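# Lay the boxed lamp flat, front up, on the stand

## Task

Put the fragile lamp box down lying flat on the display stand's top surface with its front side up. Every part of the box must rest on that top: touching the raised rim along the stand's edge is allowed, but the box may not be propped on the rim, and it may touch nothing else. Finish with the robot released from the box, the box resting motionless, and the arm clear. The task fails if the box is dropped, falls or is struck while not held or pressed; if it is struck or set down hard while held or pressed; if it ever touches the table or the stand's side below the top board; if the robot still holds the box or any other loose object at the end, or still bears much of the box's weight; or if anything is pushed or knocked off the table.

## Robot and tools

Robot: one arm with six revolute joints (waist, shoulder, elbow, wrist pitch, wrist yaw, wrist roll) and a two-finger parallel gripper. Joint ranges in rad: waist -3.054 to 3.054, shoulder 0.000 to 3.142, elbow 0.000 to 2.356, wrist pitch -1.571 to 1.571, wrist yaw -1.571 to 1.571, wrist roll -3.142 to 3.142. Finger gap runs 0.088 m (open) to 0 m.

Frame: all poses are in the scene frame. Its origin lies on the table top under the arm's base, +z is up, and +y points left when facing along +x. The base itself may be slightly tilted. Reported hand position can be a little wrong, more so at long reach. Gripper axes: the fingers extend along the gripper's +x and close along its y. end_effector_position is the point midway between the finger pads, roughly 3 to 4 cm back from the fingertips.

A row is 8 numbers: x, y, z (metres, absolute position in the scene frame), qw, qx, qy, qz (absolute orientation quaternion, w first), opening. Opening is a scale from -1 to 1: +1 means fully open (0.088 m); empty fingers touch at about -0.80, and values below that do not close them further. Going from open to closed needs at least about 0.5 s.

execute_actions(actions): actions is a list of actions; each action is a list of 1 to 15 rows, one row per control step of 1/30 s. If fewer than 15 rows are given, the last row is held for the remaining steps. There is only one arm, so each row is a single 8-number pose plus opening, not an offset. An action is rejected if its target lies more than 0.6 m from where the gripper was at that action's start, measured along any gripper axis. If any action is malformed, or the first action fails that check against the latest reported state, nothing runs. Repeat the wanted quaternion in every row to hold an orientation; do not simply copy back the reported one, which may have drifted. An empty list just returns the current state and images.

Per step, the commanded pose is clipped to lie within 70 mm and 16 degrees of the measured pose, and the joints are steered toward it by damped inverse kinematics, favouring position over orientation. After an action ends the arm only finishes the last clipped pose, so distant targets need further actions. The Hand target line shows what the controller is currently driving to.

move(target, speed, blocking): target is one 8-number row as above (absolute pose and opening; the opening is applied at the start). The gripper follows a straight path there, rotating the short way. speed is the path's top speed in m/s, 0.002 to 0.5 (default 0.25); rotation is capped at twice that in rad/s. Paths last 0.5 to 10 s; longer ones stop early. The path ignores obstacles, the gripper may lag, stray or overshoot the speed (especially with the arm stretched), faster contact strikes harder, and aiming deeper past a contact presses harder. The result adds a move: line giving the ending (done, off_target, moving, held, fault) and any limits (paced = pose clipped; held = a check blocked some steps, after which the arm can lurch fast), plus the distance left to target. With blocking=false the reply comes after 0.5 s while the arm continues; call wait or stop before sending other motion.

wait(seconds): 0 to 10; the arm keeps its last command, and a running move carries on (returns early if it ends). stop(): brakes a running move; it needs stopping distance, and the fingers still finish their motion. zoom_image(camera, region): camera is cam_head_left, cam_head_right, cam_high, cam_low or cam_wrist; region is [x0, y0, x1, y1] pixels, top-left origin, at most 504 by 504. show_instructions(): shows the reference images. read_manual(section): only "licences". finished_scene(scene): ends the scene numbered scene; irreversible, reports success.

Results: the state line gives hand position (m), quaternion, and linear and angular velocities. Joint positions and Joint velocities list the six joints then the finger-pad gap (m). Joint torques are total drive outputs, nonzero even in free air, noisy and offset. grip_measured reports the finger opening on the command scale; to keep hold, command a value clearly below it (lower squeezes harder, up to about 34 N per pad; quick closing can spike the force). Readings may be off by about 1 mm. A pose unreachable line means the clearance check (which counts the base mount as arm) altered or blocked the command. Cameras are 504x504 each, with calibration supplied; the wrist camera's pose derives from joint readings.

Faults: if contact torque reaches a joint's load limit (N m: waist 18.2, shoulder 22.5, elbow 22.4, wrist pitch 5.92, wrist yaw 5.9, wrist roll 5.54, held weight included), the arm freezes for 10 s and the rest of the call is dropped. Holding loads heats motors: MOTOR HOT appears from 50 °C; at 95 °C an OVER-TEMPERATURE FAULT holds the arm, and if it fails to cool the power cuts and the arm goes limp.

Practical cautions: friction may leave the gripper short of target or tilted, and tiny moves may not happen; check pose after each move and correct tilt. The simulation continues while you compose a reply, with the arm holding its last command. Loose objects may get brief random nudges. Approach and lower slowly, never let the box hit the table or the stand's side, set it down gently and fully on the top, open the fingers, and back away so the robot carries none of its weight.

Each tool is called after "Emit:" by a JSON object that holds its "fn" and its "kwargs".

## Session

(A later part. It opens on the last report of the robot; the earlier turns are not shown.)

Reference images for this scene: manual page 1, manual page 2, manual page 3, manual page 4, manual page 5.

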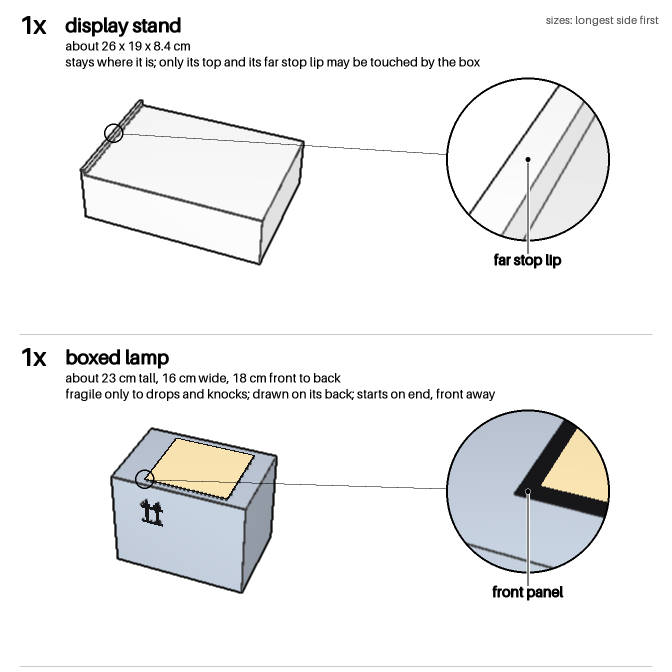

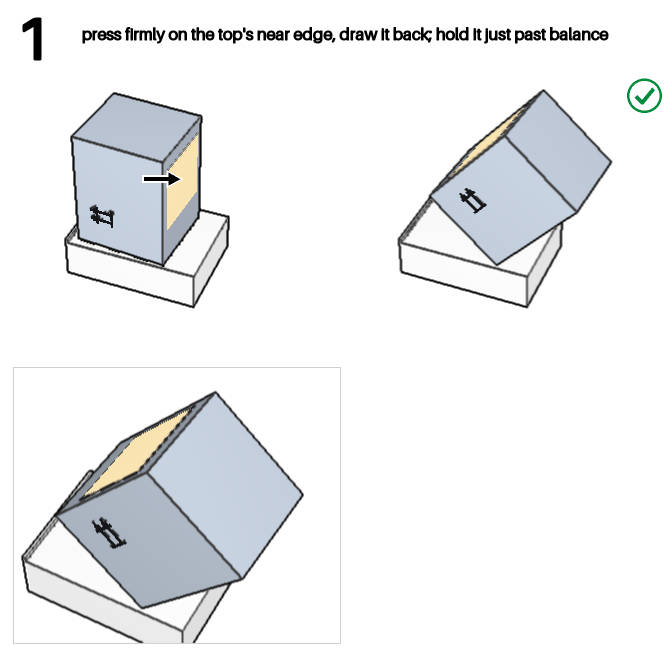

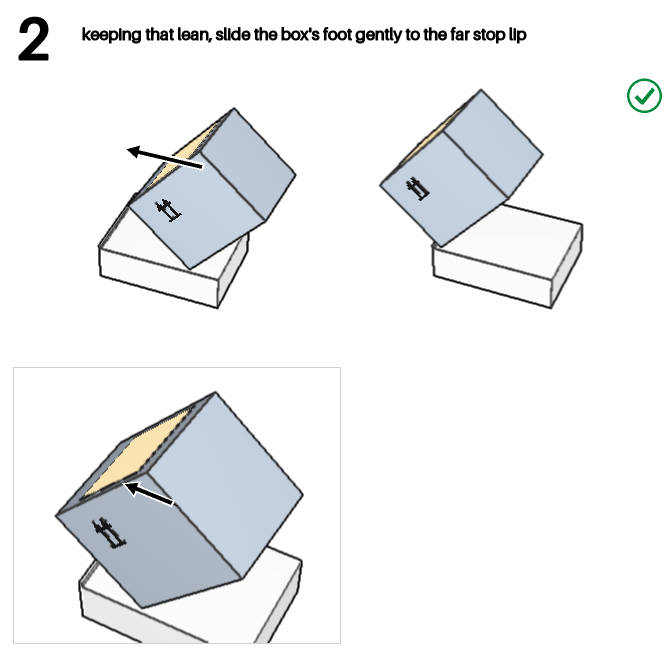

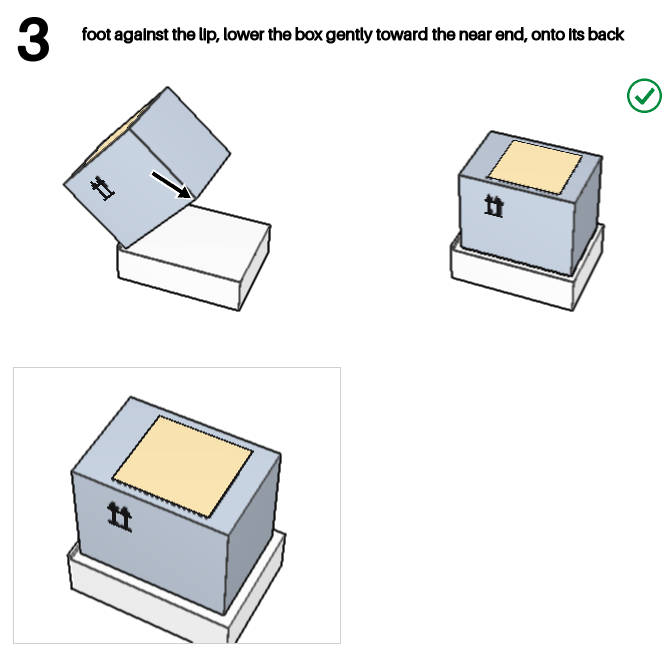

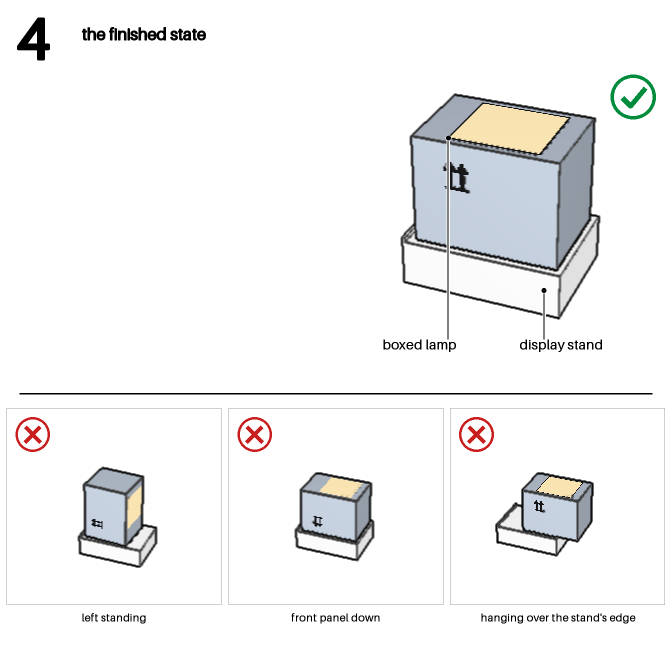

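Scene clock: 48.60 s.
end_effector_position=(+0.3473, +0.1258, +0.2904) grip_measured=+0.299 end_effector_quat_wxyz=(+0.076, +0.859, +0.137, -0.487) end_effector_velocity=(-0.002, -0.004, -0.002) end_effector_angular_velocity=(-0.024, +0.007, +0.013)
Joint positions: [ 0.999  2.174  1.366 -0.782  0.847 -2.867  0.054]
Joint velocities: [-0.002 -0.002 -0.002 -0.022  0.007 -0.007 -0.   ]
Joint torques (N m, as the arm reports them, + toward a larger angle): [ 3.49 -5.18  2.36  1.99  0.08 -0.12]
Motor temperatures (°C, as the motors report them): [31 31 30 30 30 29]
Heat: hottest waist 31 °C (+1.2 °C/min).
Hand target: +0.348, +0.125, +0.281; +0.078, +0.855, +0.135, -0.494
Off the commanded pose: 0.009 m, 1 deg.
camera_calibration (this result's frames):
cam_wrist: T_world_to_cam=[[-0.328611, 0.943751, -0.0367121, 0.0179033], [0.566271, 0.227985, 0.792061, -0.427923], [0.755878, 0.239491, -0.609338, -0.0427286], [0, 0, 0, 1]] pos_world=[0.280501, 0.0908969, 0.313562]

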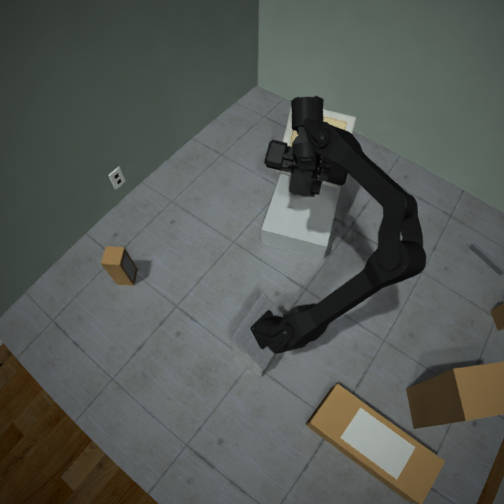

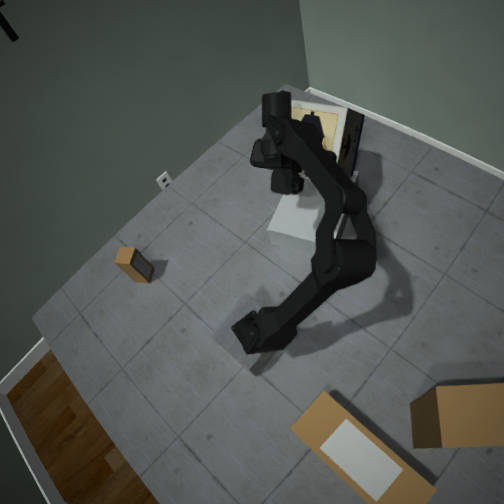

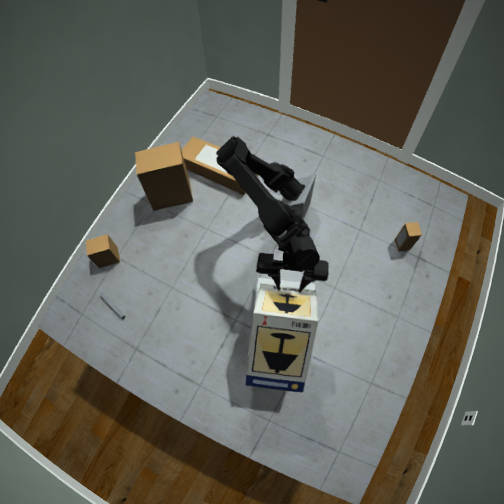

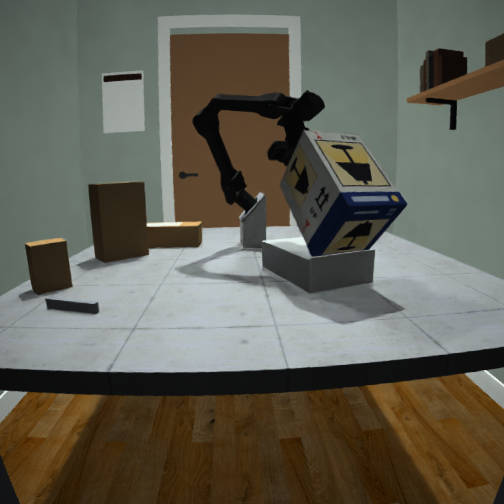

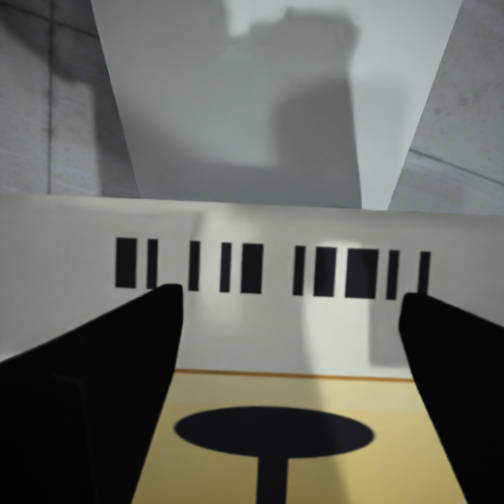

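The foot is at the lip. Lowering along the arc.

Emit:
{"fn": "execute_actions", "kwargs": {"actions": [[[0.346,0.123,0.273,0.078,0.855,0.135,-0.494,0.3]],[[0.341,0.121,0.265,0.078,0.855,0.135,-0.494,0.3]],[[0.335,0.119,0.258,0.078,0.855,0.135,-0.494,0.3]],[[0.329,0.117,0.251,0.078,0.855,0.135,-0.494,0.3]],[[0.324,0.116,0.244,0.078,0.855,0.135,-0.494,0.3]],[[0.319,0.114,0.237,0.078,0.855,0.135,-0.494,0.3]],[[0.314,0.113,0.229,0.078,0.855,0.135,-0.494,0.3]],[[0.309,0.111,0.221,0.078,0.855,0.135,-0.494,0.3]]]}}

Scene clock: 55.63 s.
end_effector_position=(+0.3003, +0.1109, +0.2176) grip_measured=+0.299 end_effector_quat_wxyz=(+0.092, +0.850, +0.139, -0.500) end_effector_velocity=(+0.000, -0.003, -0.002) end_effector_angular_velocity=(-0.007, +0.006, -0.010)
Joint positions: [ 0.955  2.065  0.972 -0.504  0.846 -2.92   0.054]
Joint velocities: [-0.007 -0.002 -0.002 -0.007  0.007  0.007 -0.   ]
Joint torques (N m, as the arm reports them, + toward a larger angle): [ 3.14 -5.79  4.75  3.3   0.11 -0.41]
Motor temperatures (°C, as the motors report them): [31 31 30 31 30 29]
Heat: hottest waist 31 °C (+1.1 °C/min).
Hand target: +0.309, +0.111, +0.221; +0.078, +0.855, +0.135, -0.494
Off the commanded pose: 0.009 m, 2 deg.
camera_calibration (this result's frames):
cam_wrist: T_world_to_cam=[[-0.34917, 0.935332, -0.0568653, 0.0253729], [0.582981, 0.264342, 0.768282, -0.344134], [0.733631, 0.23511, -0.637581, -0.0346125], [0, 0, 0, 1]] pos_world=[0.234876, 0.0753748, 0.243766]

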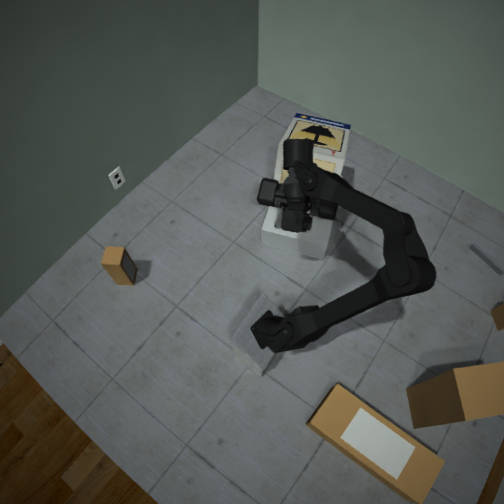

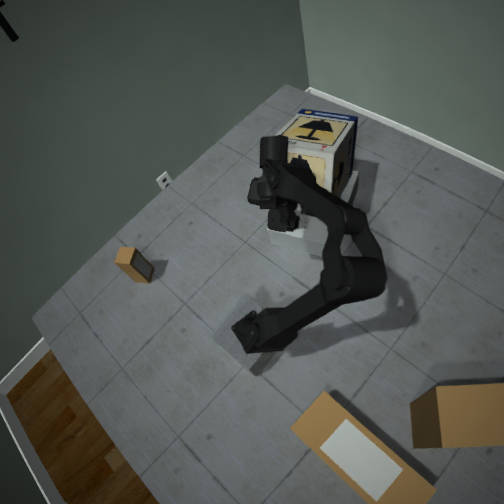

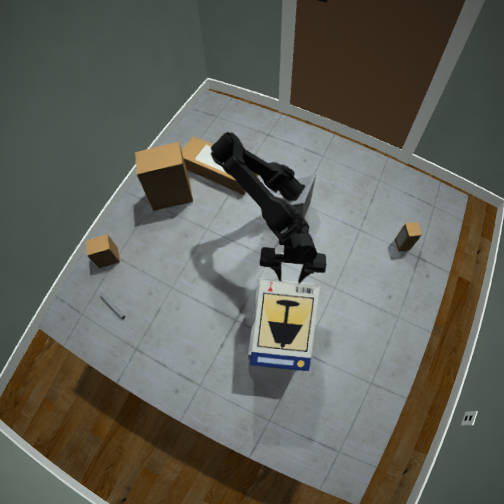

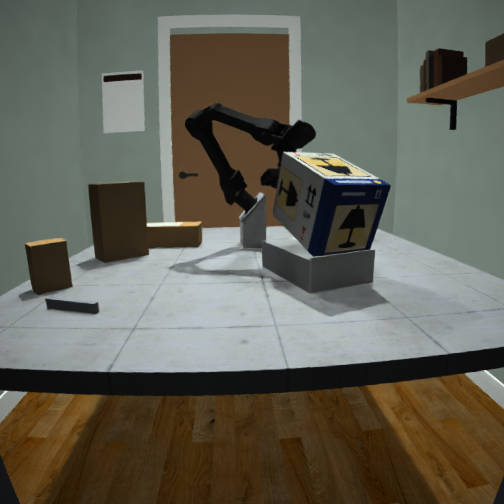

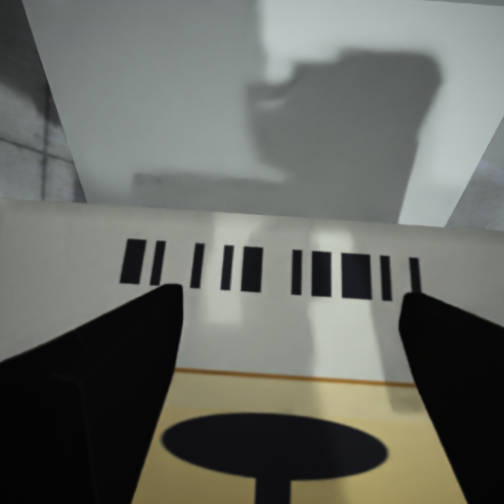

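Emit:
{"fn": "execute_actions", "kwargs": {"actions": [[[0.308,0.11,0.214,0.076,0.858,0.133,-0.49,0.3]],[[0.306,0.109,0.207,0.074,0.861,0.13,-0.487,0.3]],[[0.303,0.108,0.2,0.072,0.864,0.128,-0.483,0.3]],[[0.301,0.107,0.193,0.07,0.866,0.126,-0.48,0.3]],[[0.299,0.107,0.186,0.07,0.866,0.126,-0.48,0.3]],[[0.297,0.106,0.179,0.07,0.866,0.126,-0.48,0.3]],[[0.296,0.106,0.173,0.07,0.866,0.126,-0.48,0.3]]]}}

Scene clock: 61.93 s.
end_effector_position=(+0.2851, +0.1053, +0.1653) grip_measured=+0.300 end_effector_quat_wxyz=(+0.088, +0.856, +0.136, -0.491) end_effector_velocity=(-0.002, -0.003, -0.002) end_effector_angular_velocity=(-0.024, +0.002, +0.021)
Joint positions: [ 0.875  2.058  0.732 -0.146  0.851 -3.056  0.054]
Joint velocities: [-0.002 -0.002 -0.007 -0.007  0.007 -0.022 -0.001]
Joint torques (N m, as the arm reports them, + toward a larger angle): [ 3.57 -5.95  5.04  3.13  0.28  0.01]
Motor temperatures (°C, as the motors report them): [31 31 31 33 30 29]
Heat: hottest wrist pitch 33 °C (+3.0 °C/min).
Hand target: +0.296, +0.106, +0.173; +0.070, +0.865, +0.126, -0.480
Off the commanded pose: 0.013 m, 3 deg.
camera_calibration (this result's frames):
cam_wrist: T_world_to_cam=[[-0.338038, 0.939427, -0.0566251, 0.0187101], [0.568853, 0.251884, 0.782918, -0.290692], [0.749758, 0.232445, -0.619542, -0.0627868], [0, 0, 0, 1]] pos_world=[0.21876, 0.0702383, 0.189748]

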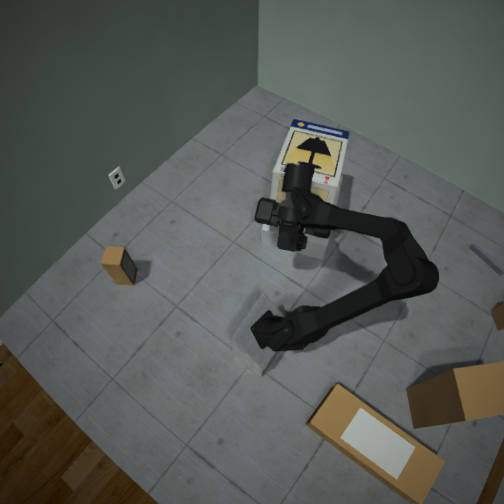

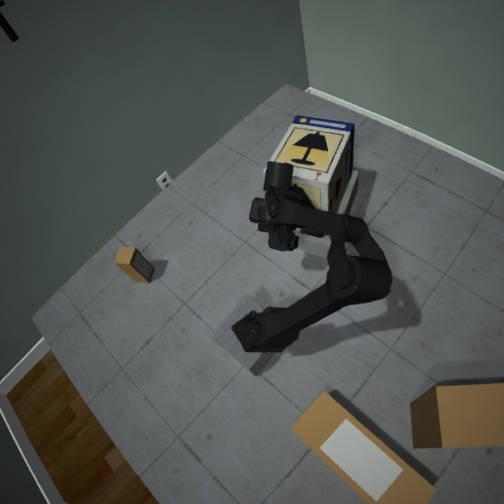

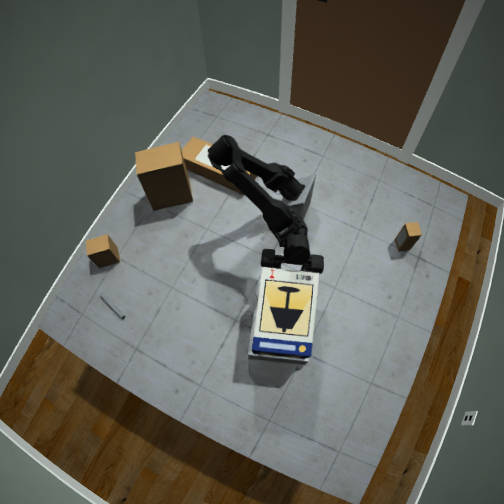

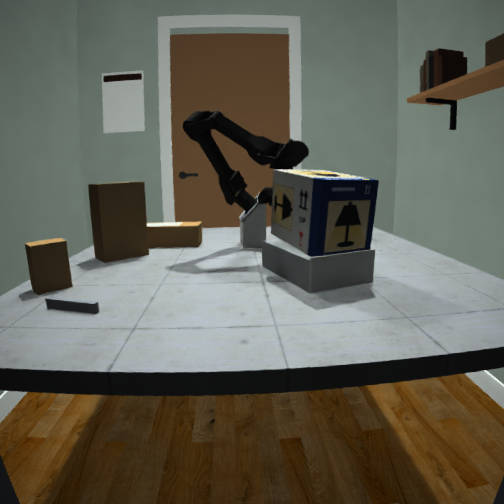

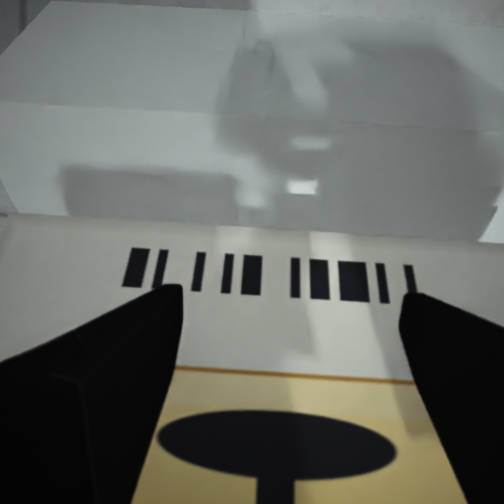

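Emit:
{"fn": "execute_actions", "kwargs": {"actions": [[[0.295,0.105,0.168,0.07,0.866,0.126,-0.48,0.3]],[[0.295,0.105,0.164,0.07,0.866,0.126,-0.48,0.3]],[[0.295,0.105,0.16,0.07,0.866,0.126,-0.48,0.3]],[[0.295,0.105,0.157,0.07,0.866,0.126,-0.48,0.3]],[[0.294,0.105,0.154,0.07,0.866,0.126,-0.48,0.3]],[[0.294,0.105,0.151,0.07,0.866,0.126,-0.48,0.3]],[[0.294,0.105,0.148,0.07,0.866,0.126,-0.48,0.3]],[[0.294,0.105,0.145,0.07,0.866,0.126,-0.48,0.3]],[[0.294,0.105,0.142,0.07,0.866,0.126,-0.48,0.3]],[[0.294,0.105,0.139,0.07,0.866,0.126,-0.48,0.3]]]}}

Scene clock: 70.90 s.
end_effector_position=(+0.2813, +0.1051, +0.1394) grip_measured=+0.298 end_effector_quat_wxyz=(+0.086, +0.858, +0.134, -0.489) end_effector_velocity=(-0.001, -0.002, -0.001) end_effector_angular_velocity=(-0.014, +0.002, +0.006)
Joint positions: [ 0.822  2.099  0.649  0.044  0.847 -3.134  0.054]
Joint velocities: [-0.002 -0.002 -0.002 -0.007  0.007 -0.007 -0.   ]
Joint torques (N m, as the arm reports them, + toward a larger angle): [ 2.17 -2.91  5.24  3.69  0.25  0.01]
Motor temperatures (°C, as the motors report them): [32 31 31 35 30 29]
Heat: hottest wrist pitch 35 °C (+4.0 °C/min).
Hand target: +0.293, +0.105, +0.140; +0.067, +0.863, +0.118, -0.487
Off the commanded pose: 0.013 m, 2 deg.
joint sent to its limit — the command would take joint 6 (wrist roll) past its lower limit, so that joint was sent only as far as its limit.
camera_calibration (this result's frames):
cam_wrist: T_world_to_cam=[[-0.332274, 0.941511, -0.0561342, 0.0142412], [0.567044, 0.246968, 0.785791, -0.267551], [0.753695, 0.229267, -0.615939, -0.0772633], [0, 0, 0, 1]] pos_world=[0.214678, 0.0703824, 0.163449]

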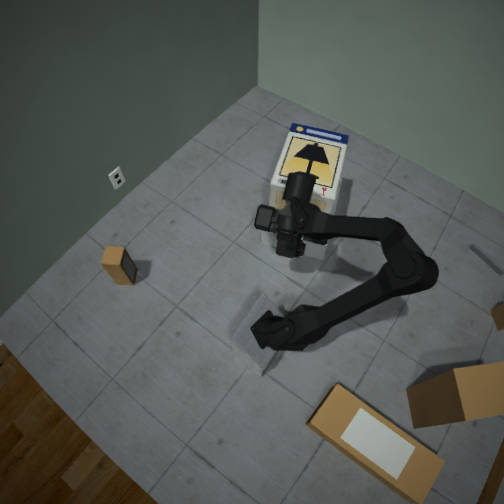

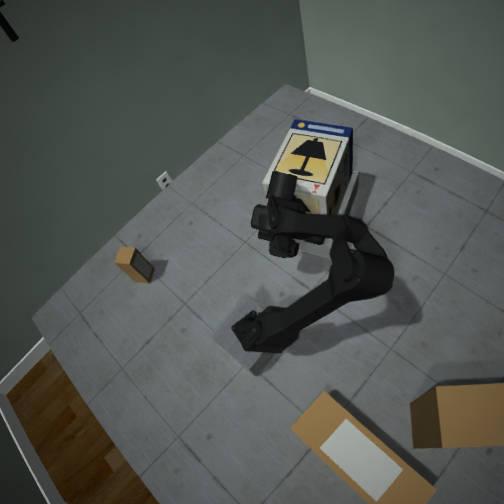

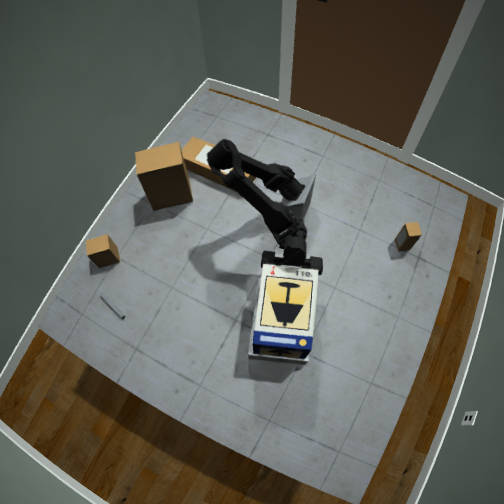

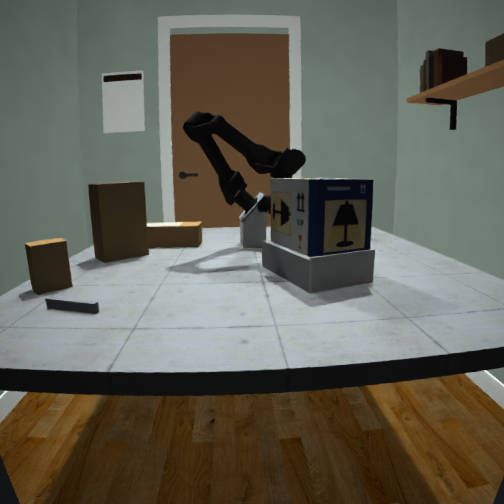

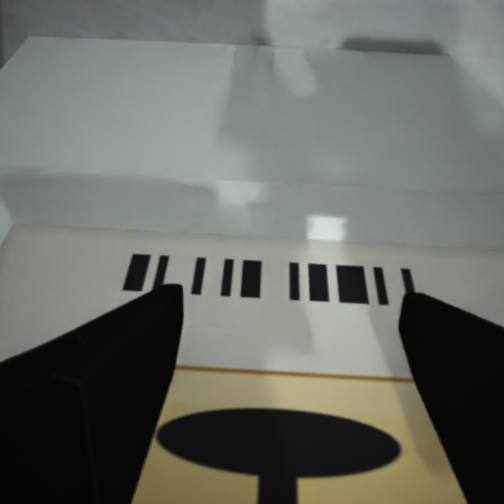

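Emit:
{"fn": "execute_actions", "kwargs": {"actions": [[[0.287,0.104,0.138,0.076,0.856,0.132,-0.494,0.3]],[[0.28,0.102,0.138,0.076,0.856,0.132,-0.494,0.3]],[[0.258,0.096,0.14,0.076,0.856,0.132,-0.494,0.3]]]}}

Emit:
{"fn": "move", "kwargs": {"target": [0.195,0.075,0.29,0.076,0.856,0.132,-0.494,0.3]}}

Emit:
{"fn": "zoom_image", "kwargs": {"camera": "cam_low", "region": [250,160,400,300]}}

Scene clock: 74.87 s.
end_effector_position=(+0.2597, +0.0975, +0.1393) grip_measured=+0.300 end_effector_quat_wxyz=(+0.076, +0.855, +0.133, -0.494) end_effector_velocity=(-0.005, -0.002, -0.003) end_effector_angular_velocity=(-0.004, +0.017, +0.009)
Joint positions: [ 0.854  2.041  0.58   0.006  0.842 -3.059  0.054]
Joint velocities: [-0.002 -0.007 -0.007 -0.022 -0.007  0.007 -0.   ]
Joint torques (N m, as the arm reports them, + toward a larger angle): [ 3.83 -5.9   2.14  0.87  0.16  0.17]
Motor temperatures (°C, as the motors report them): [32 31 31 35 30 29]
Heat: hottest wrist pitch 35 °C (+4.0 °C/min).
Hand target: +0.258, +0.096, +0.140; +0.076, +0.856, +0.132, -0.494
Off the commanded pose: 0.002 m, 0 deg.
camera_calibration (this result's frames):
cam_wrist: T_world_to_cam=[[-0.323431, 0.945455, -0.0388149, 0.00910211], [0.580549, 0.230658, 0.780871, -0.254653], [0.747232, 0.230024, -0.623485, -0.0566145], [0, 0, 0, 1]] pos_world=[0.193087, 0.0631549, 0.163906]

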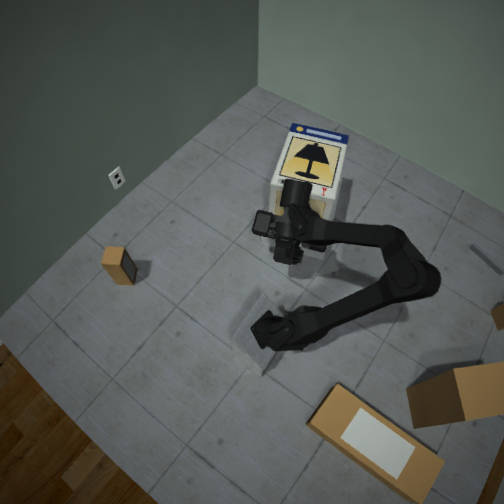

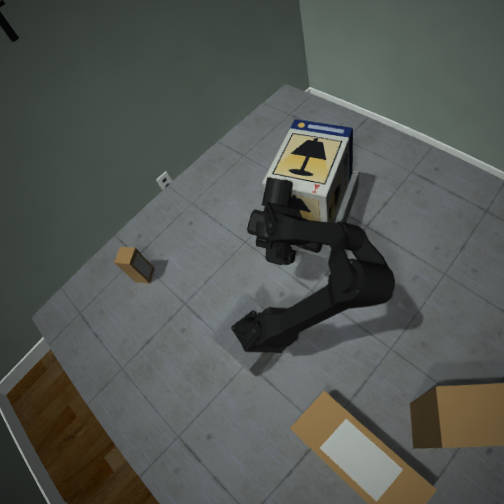

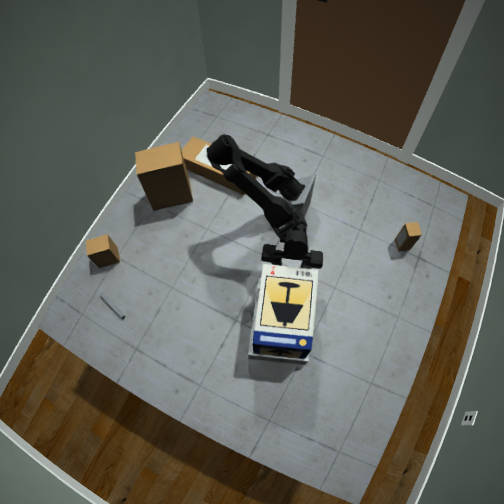

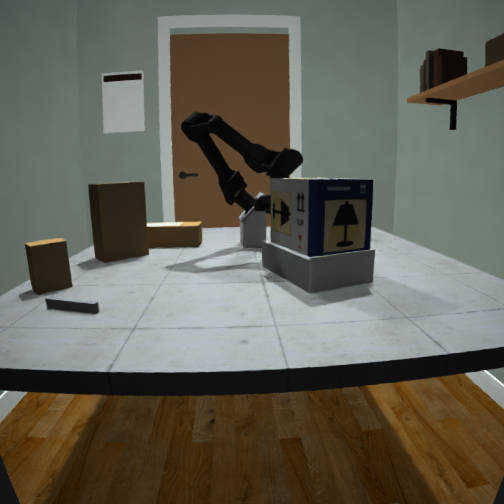

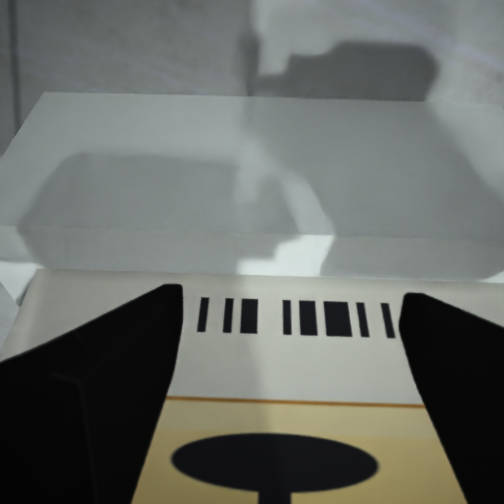

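Scene clock: 76.07 s.
end_effector_position=(+0.1938, +0.0724, +0.2877) grip_measured=+0.300 end_effector_quat_wxyz=(+0.078, +0.856, +0.133, -0.493) end_effector_velocity=(-0.001, -0.002, +0.003) end_effector_angular_velocity=(-0.000, +0.007, +0.001)
Joint positions: [ 1.327  1.818  0.944 -1.087  0.777 -2.377  0.054]
Joint velocities: [ 0.002 -0.002  0.012 -0.022 -0.007  0.007  0.   ]
Joint torques (N m, as the arm reports them, + toward a larger angle): [ 2.48 -2.05  5.21  0.74  0.12  0.21]
Motor temperatures (°C, as the motors report them): [32 31 31 35 30 29]
Heat: hottest wrist pitch 35 °C (+4.1 °C/min).
Hand target: +0.194, +0.074, +0.290; +0.075, +0.856, +0.133, -0.493
Off the commanded pose: 0.004 m, 0 deg.
move: done
camera_calibration (this result's frames):
cam_wrist: T_world_to_cam=[[-0.324195, 0.944993, -0.0434251, 0.0187179], [0.577945, 0.234197, 0.781749, -0.326476], [0.748917, 0.228342, -0.62208, 0.0903213], [0, 0, 0, 1]] pos_world=[0.127111, 0.0381473, 0.312222]

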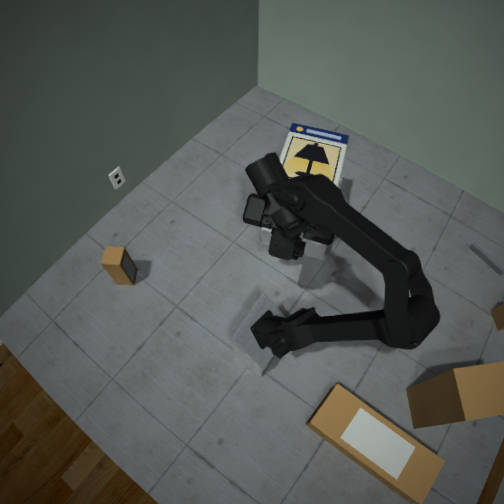

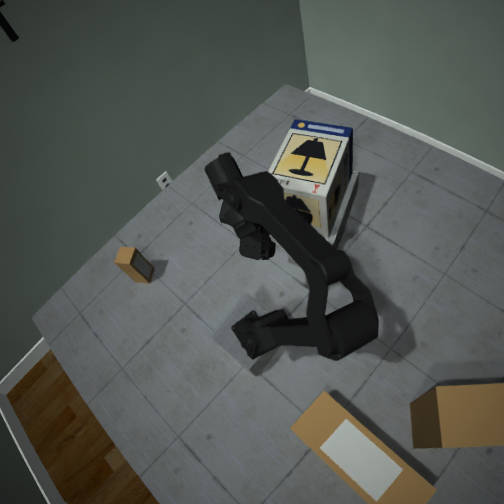

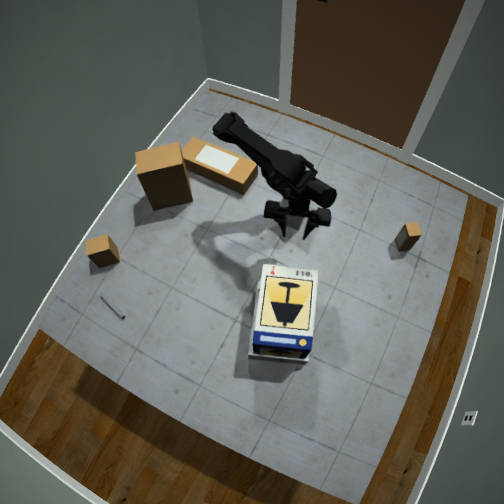

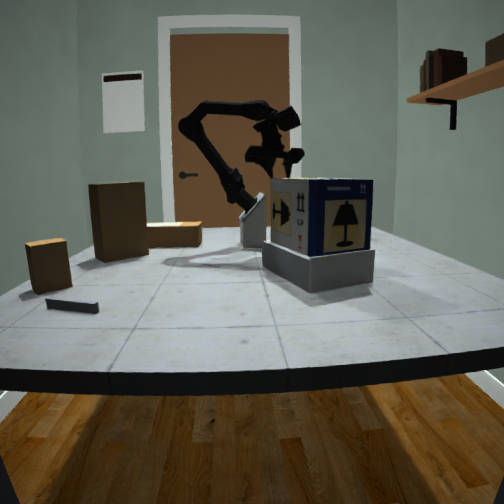

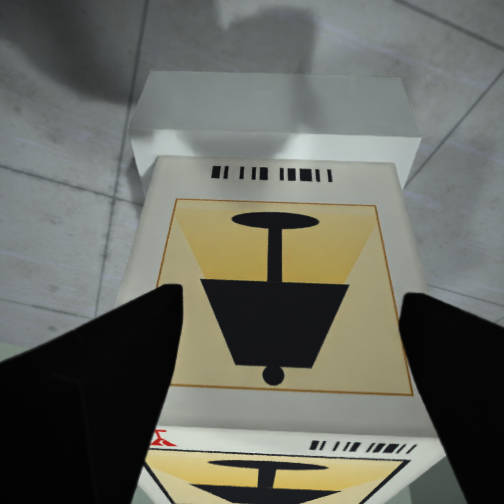

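Region (250, 160, 400, 300) of cam_low's 504x504 image, scaled by 3.360, with more detail than that image has; it fills the top 470 rows of this view, and the rest is white.

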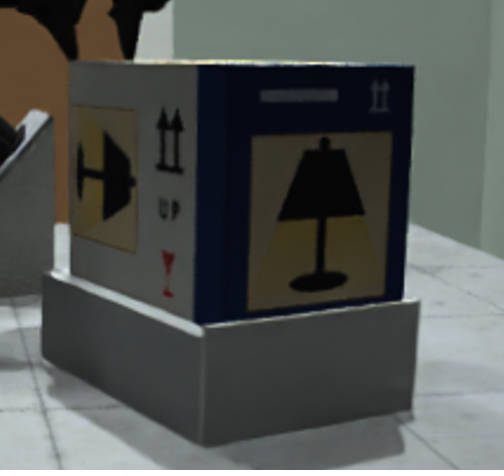

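Emit:
{"fn": "finished_scene", "kwargs": {"scene": 2}}

The scene is finished: the task was done.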